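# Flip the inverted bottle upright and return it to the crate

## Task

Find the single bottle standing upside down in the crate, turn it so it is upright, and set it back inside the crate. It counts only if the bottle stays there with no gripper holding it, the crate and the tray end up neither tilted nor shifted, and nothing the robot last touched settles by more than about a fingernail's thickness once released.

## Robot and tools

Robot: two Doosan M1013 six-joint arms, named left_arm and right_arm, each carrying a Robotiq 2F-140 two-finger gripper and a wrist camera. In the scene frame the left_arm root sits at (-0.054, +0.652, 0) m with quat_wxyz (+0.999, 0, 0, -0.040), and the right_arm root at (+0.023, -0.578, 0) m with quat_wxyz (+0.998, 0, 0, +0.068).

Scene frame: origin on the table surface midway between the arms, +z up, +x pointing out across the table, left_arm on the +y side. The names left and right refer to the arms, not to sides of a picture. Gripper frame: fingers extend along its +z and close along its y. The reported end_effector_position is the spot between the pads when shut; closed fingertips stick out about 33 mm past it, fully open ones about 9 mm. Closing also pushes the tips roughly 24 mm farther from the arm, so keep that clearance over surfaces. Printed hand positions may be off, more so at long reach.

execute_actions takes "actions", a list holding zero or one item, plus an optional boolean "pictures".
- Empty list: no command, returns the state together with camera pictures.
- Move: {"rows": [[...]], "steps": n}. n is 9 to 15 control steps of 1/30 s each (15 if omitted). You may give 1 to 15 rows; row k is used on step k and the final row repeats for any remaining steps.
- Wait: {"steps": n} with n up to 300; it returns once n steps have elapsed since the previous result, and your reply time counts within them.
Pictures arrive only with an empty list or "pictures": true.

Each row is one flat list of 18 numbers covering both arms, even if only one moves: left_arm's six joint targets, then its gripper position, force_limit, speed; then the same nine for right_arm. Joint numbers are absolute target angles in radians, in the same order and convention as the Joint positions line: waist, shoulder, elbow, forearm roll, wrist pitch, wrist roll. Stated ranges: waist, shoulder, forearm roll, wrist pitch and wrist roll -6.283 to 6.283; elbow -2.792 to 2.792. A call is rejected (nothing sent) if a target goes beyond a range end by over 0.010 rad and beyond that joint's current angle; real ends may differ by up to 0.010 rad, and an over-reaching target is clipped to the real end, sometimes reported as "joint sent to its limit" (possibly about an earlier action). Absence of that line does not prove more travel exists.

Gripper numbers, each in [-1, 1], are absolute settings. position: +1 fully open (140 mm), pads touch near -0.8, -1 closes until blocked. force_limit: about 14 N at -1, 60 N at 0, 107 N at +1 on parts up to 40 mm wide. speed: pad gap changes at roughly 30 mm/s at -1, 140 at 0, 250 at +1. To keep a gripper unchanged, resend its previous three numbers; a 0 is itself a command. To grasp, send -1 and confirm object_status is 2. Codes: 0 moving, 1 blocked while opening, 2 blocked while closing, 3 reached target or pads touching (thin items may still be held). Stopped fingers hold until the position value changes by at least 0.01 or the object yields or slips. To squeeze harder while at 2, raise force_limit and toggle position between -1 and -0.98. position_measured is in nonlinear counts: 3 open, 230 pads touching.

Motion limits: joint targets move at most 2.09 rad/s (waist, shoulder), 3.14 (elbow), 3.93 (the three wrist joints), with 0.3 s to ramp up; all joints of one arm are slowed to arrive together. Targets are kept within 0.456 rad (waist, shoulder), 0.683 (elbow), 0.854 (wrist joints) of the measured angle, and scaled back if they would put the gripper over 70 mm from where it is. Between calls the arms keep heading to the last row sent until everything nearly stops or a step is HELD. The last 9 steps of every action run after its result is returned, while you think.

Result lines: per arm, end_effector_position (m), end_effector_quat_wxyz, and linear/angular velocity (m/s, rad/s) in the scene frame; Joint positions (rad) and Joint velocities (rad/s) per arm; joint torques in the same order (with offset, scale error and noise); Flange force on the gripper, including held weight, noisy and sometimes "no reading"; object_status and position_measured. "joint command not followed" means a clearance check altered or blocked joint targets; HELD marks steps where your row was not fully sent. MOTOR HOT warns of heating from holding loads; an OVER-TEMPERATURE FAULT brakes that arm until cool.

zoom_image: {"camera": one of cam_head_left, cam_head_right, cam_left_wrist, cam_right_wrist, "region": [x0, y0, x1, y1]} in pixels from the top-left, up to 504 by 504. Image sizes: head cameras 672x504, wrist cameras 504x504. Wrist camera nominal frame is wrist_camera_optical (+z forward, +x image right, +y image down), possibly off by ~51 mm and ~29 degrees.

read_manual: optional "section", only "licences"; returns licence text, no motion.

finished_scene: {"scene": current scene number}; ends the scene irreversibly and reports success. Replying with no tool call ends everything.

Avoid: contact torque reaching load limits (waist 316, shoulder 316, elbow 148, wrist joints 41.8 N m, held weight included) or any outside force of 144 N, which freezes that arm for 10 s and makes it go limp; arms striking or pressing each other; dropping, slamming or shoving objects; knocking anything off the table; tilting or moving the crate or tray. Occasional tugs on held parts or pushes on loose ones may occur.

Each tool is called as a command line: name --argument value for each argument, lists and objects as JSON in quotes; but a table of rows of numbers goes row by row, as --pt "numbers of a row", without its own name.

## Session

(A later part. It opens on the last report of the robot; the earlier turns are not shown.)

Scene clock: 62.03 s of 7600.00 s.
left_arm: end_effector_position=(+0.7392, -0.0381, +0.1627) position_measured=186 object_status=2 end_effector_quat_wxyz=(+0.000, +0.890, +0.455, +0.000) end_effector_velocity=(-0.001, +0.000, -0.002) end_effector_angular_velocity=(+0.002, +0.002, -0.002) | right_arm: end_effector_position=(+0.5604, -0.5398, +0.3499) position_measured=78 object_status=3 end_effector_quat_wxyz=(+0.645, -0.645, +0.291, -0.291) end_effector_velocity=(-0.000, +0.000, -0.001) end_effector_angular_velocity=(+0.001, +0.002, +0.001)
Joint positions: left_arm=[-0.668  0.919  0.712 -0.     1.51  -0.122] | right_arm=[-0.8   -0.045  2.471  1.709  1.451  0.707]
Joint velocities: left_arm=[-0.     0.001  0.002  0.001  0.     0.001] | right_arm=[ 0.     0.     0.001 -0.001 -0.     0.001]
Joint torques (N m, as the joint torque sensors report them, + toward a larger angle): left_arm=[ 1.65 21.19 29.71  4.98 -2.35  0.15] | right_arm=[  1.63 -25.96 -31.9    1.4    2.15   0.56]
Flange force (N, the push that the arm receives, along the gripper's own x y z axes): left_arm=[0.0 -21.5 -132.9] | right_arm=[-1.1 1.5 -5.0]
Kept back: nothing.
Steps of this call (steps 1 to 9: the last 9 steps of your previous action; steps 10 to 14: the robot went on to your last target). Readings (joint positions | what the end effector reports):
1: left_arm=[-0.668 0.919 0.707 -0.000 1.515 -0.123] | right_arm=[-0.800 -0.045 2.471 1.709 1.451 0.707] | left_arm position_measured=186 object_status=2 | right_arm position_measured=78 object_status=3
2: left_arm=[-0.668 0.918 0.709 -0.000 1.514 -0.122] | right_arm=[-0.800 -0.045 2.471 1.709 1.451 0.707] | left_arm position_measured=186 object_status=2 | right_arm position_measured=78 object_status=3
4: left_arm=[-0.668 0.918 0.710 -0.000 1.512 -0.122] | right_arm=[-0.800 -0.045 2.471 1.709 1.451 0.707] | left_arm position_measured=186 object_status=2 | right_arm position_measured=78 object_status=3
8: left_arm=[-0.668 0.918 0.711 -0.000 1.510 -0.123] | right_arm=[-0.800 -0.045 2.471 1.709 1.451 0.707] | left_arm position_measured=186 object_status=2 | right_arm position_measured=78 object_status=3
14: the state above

Too hard; back off and release.

execute_actions --actions '[{"rows": [[-0.6684,0.9186,0.7061,0,1.5169,-0.1225,-1,0.5,-0.8,-0.8,-0.0449,2.471,1.7094,1.4512,0.7072,0.4,0.7,-0.7],[-0.6684,0.9186,0.7061,0,1.5169,-0.1225,-1,0.5,-0.8,-0.8,-0.0449,2.471,1.7094,1.4512,0.7072,0.4,0.7,-0.7],[-0.6684,0.9186,0.7061,0,1.5169,-0.1225,-1,0.5,-0.8,-0.8,-0.0449,2.471,1.7094,1.4512,0.7072,0.4,0.7,-0.7],[-0.6684,0.9186,0.7061,0,1.5169,-0.1225,-0.25,0.5,-0.5,-0.8,-0.0449,2.471,1.7094,1.4512,0.7072,0.4,0.7,-0.7]], "steps": 15}]'

execute_actions --actions '[{"rows": [[-0.6684,0.9171,0.6841,0,1.5404,-0.1225,-0.25,0.5,-0.5,-0.8,-0.0449,2.471,1.7094,1.4512,0.7072,0.4,0.7,-0.7],[-0.6684,0.9171,0.6841,0,1.5404,-0.1225,-0.25,0.5,-0.5,-0.8,-0.0449,2.471,1.7094,1.4512,0.7072,0.4,0.7,-0.7],[-0.6684,0.9171,0.6841,0,1.5404,-0.1225,-0.25,0.5,-0.5,-0.8,-0.0449,2.471,1.7094,1.4512,0.7072,0.4,0.7,-0.7],[-0.6684,0.9191,0.6437,0,1.5788,-0.1225,-0.25,0.5,-0.5,-0.8,-0.0449,2.471,1.7094,1.4512,0.7072,0.4,0.7,-0.7],[-0.6684,0.9191,0.6437,0,1.5788,-0.1225,-0.25,0.5,-0.5,-0.8,-0.0449,2.471,1.7094,1.4512,0.7072,0.4,0.7,-0.7],[-0.6684,0.9191,0.6437,0,1.5788,-0.1225,-0.25,0.5,-0.5,-0.8,-0.0449,2.471,1.7094,1.4512,0.7072,0.4,0.7,-0.7],[-0.6684,0.9221,0.6033,0,1.6162,-0.1225,-0.25,0.5,-0.5,-0.8,-0.0449,2.471,1.7094,1.4512,0.7072,0.4,0.7,-0.7],[-0.6684,0.9221,0.6033,0,1.6162,-0.1225,-0.25,0.5,-0.5,-0.8,-0.0449,2.471,1.7094,1.4512,0.7072,0.4,0.7,-0.7],[-0.6684,0.9221,0.6033,0,1.6162,-0.1225,-0.25,0.5,-0.5,-0.8,-0.0449,2.471,1.7094,1.4512,0.7072,0.4,0.7,-0.7],[-0.6684,0.85,0.65,0,1.6416,-0.1225,-0.25,0.5,-0.5,-0.8,-0.0449,2.471,1.7094,1.4512,0.7072,0.4,0.7,-0.7]], "steps": 15}]'

execute_actions --actions '[{"steps": 20}]' --pictures true

Scene clock: 63.40 s of 7600.00 s.
left_arm: end_effector_position=(+0.7387, -0.0376, +0.1638) position_measured=179 object_status=0 end_effector_quat_wxyz=(-0.001, +0.890, +0.455, -0.000) end_effector_velocity=(-0.001, -0.002, +0.004) end_effector_angular_velocity=(-0.001, +0.002, -0.001) | right_arm: end_effector_position=(+0.5604, -0.5398, +0.3499) position_measured=78 object_status=3 end_effector_quat_wxyz=(+0.645, -0.645, +0.291, -0.291) end_effector_velocity=(-0.000, +0.000, +0.000) end_effector_angular_velocity=(-0.000, -0.001, -0.001)
Joint positions: left_arm=[-0.668  0.92   0.708  0.     1.516 -0.122] | right_arm=[-0.8   -0.045  2.471  1.709  1.451  0.707]
Joint velocities: left_arm=[-0.001  0.002 -0.01  -0.002  0.009 -0.   ] | right_arm=[-0.    -0.001  0.001  0.     0.    -0.001]
Joint torques (N m, as the joint torque sensors report them, + toward a larger angle): left_arm=[   0.83 -131.24  -42.98    4.48   -0.32    0.01] | right_arm=[  2.43 -26.08 -32.28   1.45   2.08   0.5 ]
Flange force (N, the push that the arm receives, along the gripper's own x y z axes): left_arm=[-2.2 8.3 -1.7] | right_arm=[-1.2 1.7 -7.8]
Steps of this call (steps 1 to 15: the robot went on to your last target; steps 16 to 35: nothing new was sent; steps 36 to 41: the first 6 steps of this action). Readings (joint positions | what the end effector reports):
36: left_arm=[-0.668 0.919 0.712 0.000 1.510 -0.122] | right_arm=[-0.800 -0.045 2.471 1.709 1.451 0.707] | left_arm position_measured=186 object_status=2 | right_arm position_measured=78 object_status=3
37: left_arm=[-0.668 0.919 0.711 0.000 1.512 -0.123] | right_arm=[-0.800 -0.045 2.471 1.709 1.451 0.707] | left_arm position_measured=186 object_status=2 | right_arm position_measured=78 object_status=3
39: left_arm=[-0.668 0.919 0.709 0.000 1.514 -0.122] | right_arm=[-0.800 -0.045 2.471 1.709 1.451 0.707] | left_arm position_measured=186 object_status=0 | right_arm position_measured=78 object_status=3
41: the state above

Scene clock: 63.90 s of 7600.00 s.
left_arm: end_effector_position=(+0.7394, -0.0383, +0.1859) position_measured=160 object_status=3 end_effector_quat_wxyz=(-0.000, +0.890, +0.455, -0.000) end_effector_velocity=(+0.008, -0.008, +0.191) end_effector_angular_velocity=(-0.016, -0.016, +0.001) | right_arm: end_effector_position=(+0.5604, -0.5398, +0.3499) position_measured=78 object_status=3 end_effector_quat_wxyz=(+0.645, -0.645, +0.291, -0.291) end_effector_velocity=(-0.000, -0.000, +0.000) end_effector_angular_velocity=(+0.001, -0.000, -0.001)
Joint positions: left_arm=[-0.668  0.918  0.671 -0.     1.552 -0.122] | right_arm=[-0.8   -0.045  2.471  1.709  1.451  0.707]
Joint velocities: left_arm=[ 0.     0.001 -0.343 -0.001  0.32  -0.001] | right_arm=[-0.001 -0.     0.     0.     0.001 -0.   ]
Joint torques (N m, as the joint torque sensors report them, + toward a larger angle): left_arm=[   0.34 -145.49  -49.86    5.3     0.34   -0.03] | right_arm=[  1.75 -25.52 -32.01   1.45   2.18   0.55]
Flange force (N, the push that the arm receives, along the gripper's own x y z axes): left_arm=[1.5 1.8 0.6] | right_arm=[-2.0 0.7 -5.9]
Steps of this call (steps 1 to 9: the last 9 steps of your previous action; steps 10 to 15: the first 6 steps of this action). Readings (joint positions | what the end effector reports):
10: left_arm=[-0.668 0.919 0.706 0.000 1.517 -0.122] | right_arm=[-0.800 -0.045 2.471 1.709 1.451 0.707] | left_arm position_measured=160 object_status=0 | right_arm position_measured=78 object_status=3
11: left_arm=[-0.668 0.919 0.702 -0.000 1.522 -0.122] | right_arm=[-0.800 -0.045 2.471 1.709 1.451 0.707] | left_arm position_measured=160 object_status=3 | right_arm position_measured=78 object_status=3
13: left_arm=[-0.668 0.917 0.691 -0.000 1.533 -0.122] | right_arm=[-0.800 -0.045 2.471 1.709 1.451 0.707] | left_arm position_measured=160 object_status=3 | right_arm position_measured=78 object_status=3
15: the state above

Scene clock: 64.57 s of 7600.00 s.
left_arm: end_effector_position=(+0.7189, -0.0193, +0.2686) position_measured=160 object_status=3 end_effector_quat_wxyz=(-0.000, +0.890, +0.455, -0.000) end_effector_velocity=(-0.001, +0.000, +0.000) end_effector_angular_velocity=(+0.001, -0.000, -0.001) | right_arm: end_effector_position=(+0.5604, -0.5398, +0.3499) position_measured=78 object_status=3 end_effector_quat_wxyz=(+0.645, -0.645, +0.291, -0.291) end_effector_velocity=(+0.000, -0.000, +0.000) end_effector_angular_velocity=(-0.001, -0.001, -0.001)
Joint positions: left_arm=[-0.668  0.85   0.65  -0.     1.642 -0.122] | right_arm=[-0.8   -0.045  2.471  1.709  1.451  0.707]
Joint velocities: left_arm=[-0.001 -0.002  0.003  0.001 -0.001  0.   ] | right_arm=[-0.001 -0.    -0.     0.     0.    -0.001]
Joint torques (N m, as the joint torque sensors report them, + toward a larger angle): left_arm=[   0.67 -118.57  -40.75    4.39    0.37    0.02] | right_arm=[  1.5  -25.76 -32.07   1.42   2.15   0.56]
Flange force (N, the push that the arm receives, along the gripper's own x y z axes): left_arm=[-0.9 1.1 -0.9] | right_arm=[-1.9 1.0 -5.0]
Kept back: nothing.
Steps of this call (steps 1 to 9: the last 9 steps of your previous action; steps 10 to 20: the robot went on to your last target). Readings (joint positions | what the end effector reports):
1: left_arm=[-0.668 0.918 0.661 -0.000 1.562 -0.122] | right_arm=[-0.800 -0.045 2.471 1.709 1.451 0.707] | left_arm position_measured=160 object_status=3 | right_arm position_measured=78 object_status=3
2: left_arm=[-0.668 0.919 0.649 -0.000 1.573 -0.122] | right_arm=[-0.800 -0.045 2.471 1.709 1.451 0.707] | left_arm position_measured=160 object_status=3 | right_arm position_measured=78 object_status=3
4: left_arm=[-0.668 0.920 0.624 -0.000 1.597 -0.122] | right_arm=[-0.800 -0.045 2.471 1.709 1.451 0.707] | left_arm position_measured=160 object_status=3 | right_arm position_measured=78 object_status=3
8: left_arm=[-0.668 0.876 0.636 0.000 1.628 -0.122] | right_arm=[-0.800 -0.045 2.471 1.709 1.451 0.707] | left_arm position_measured=160 object_status=3 | right_arm position_measured=78 object_status=3
20: the state above

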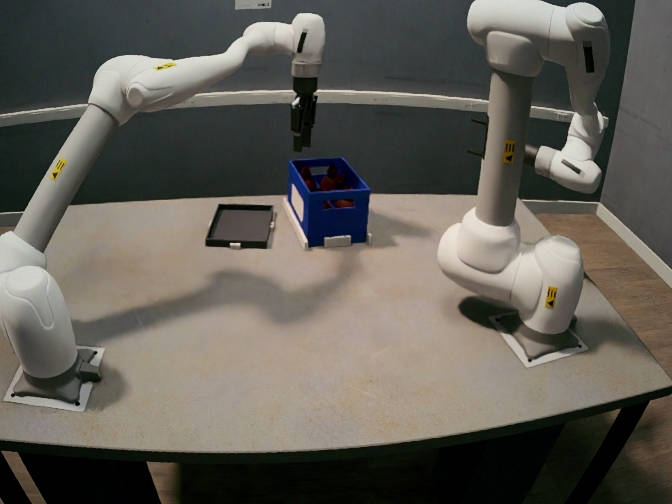

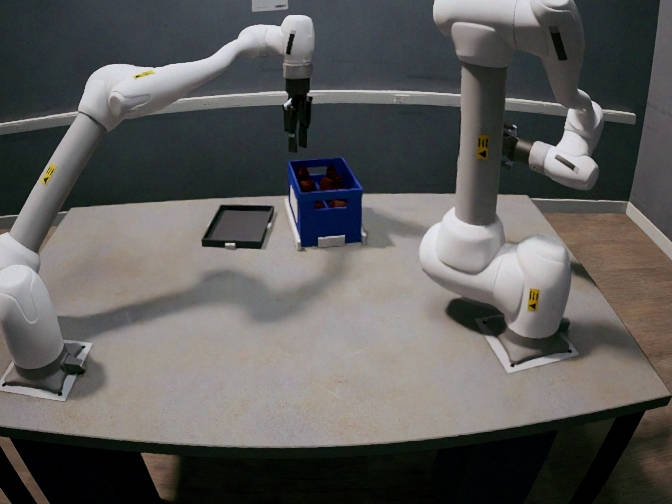

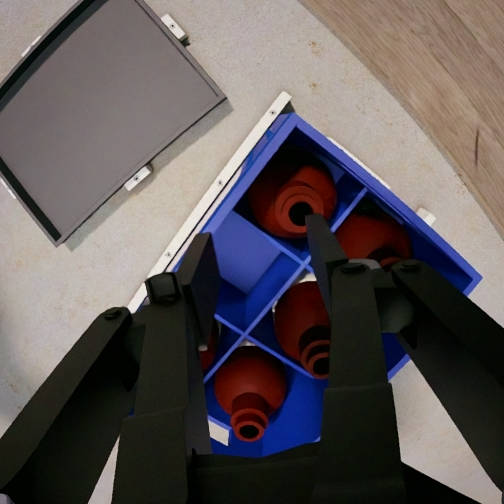

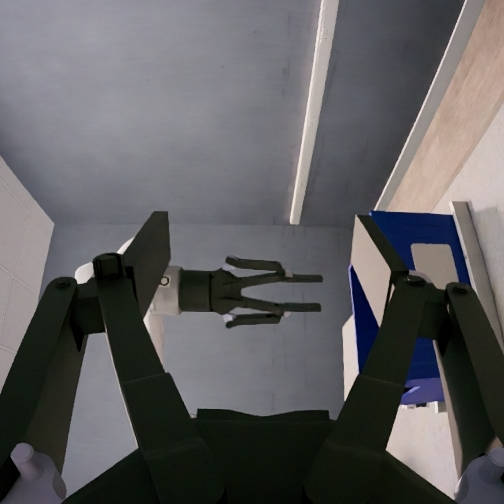

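finished_scene --scene 1

The scene is finished: the task was done.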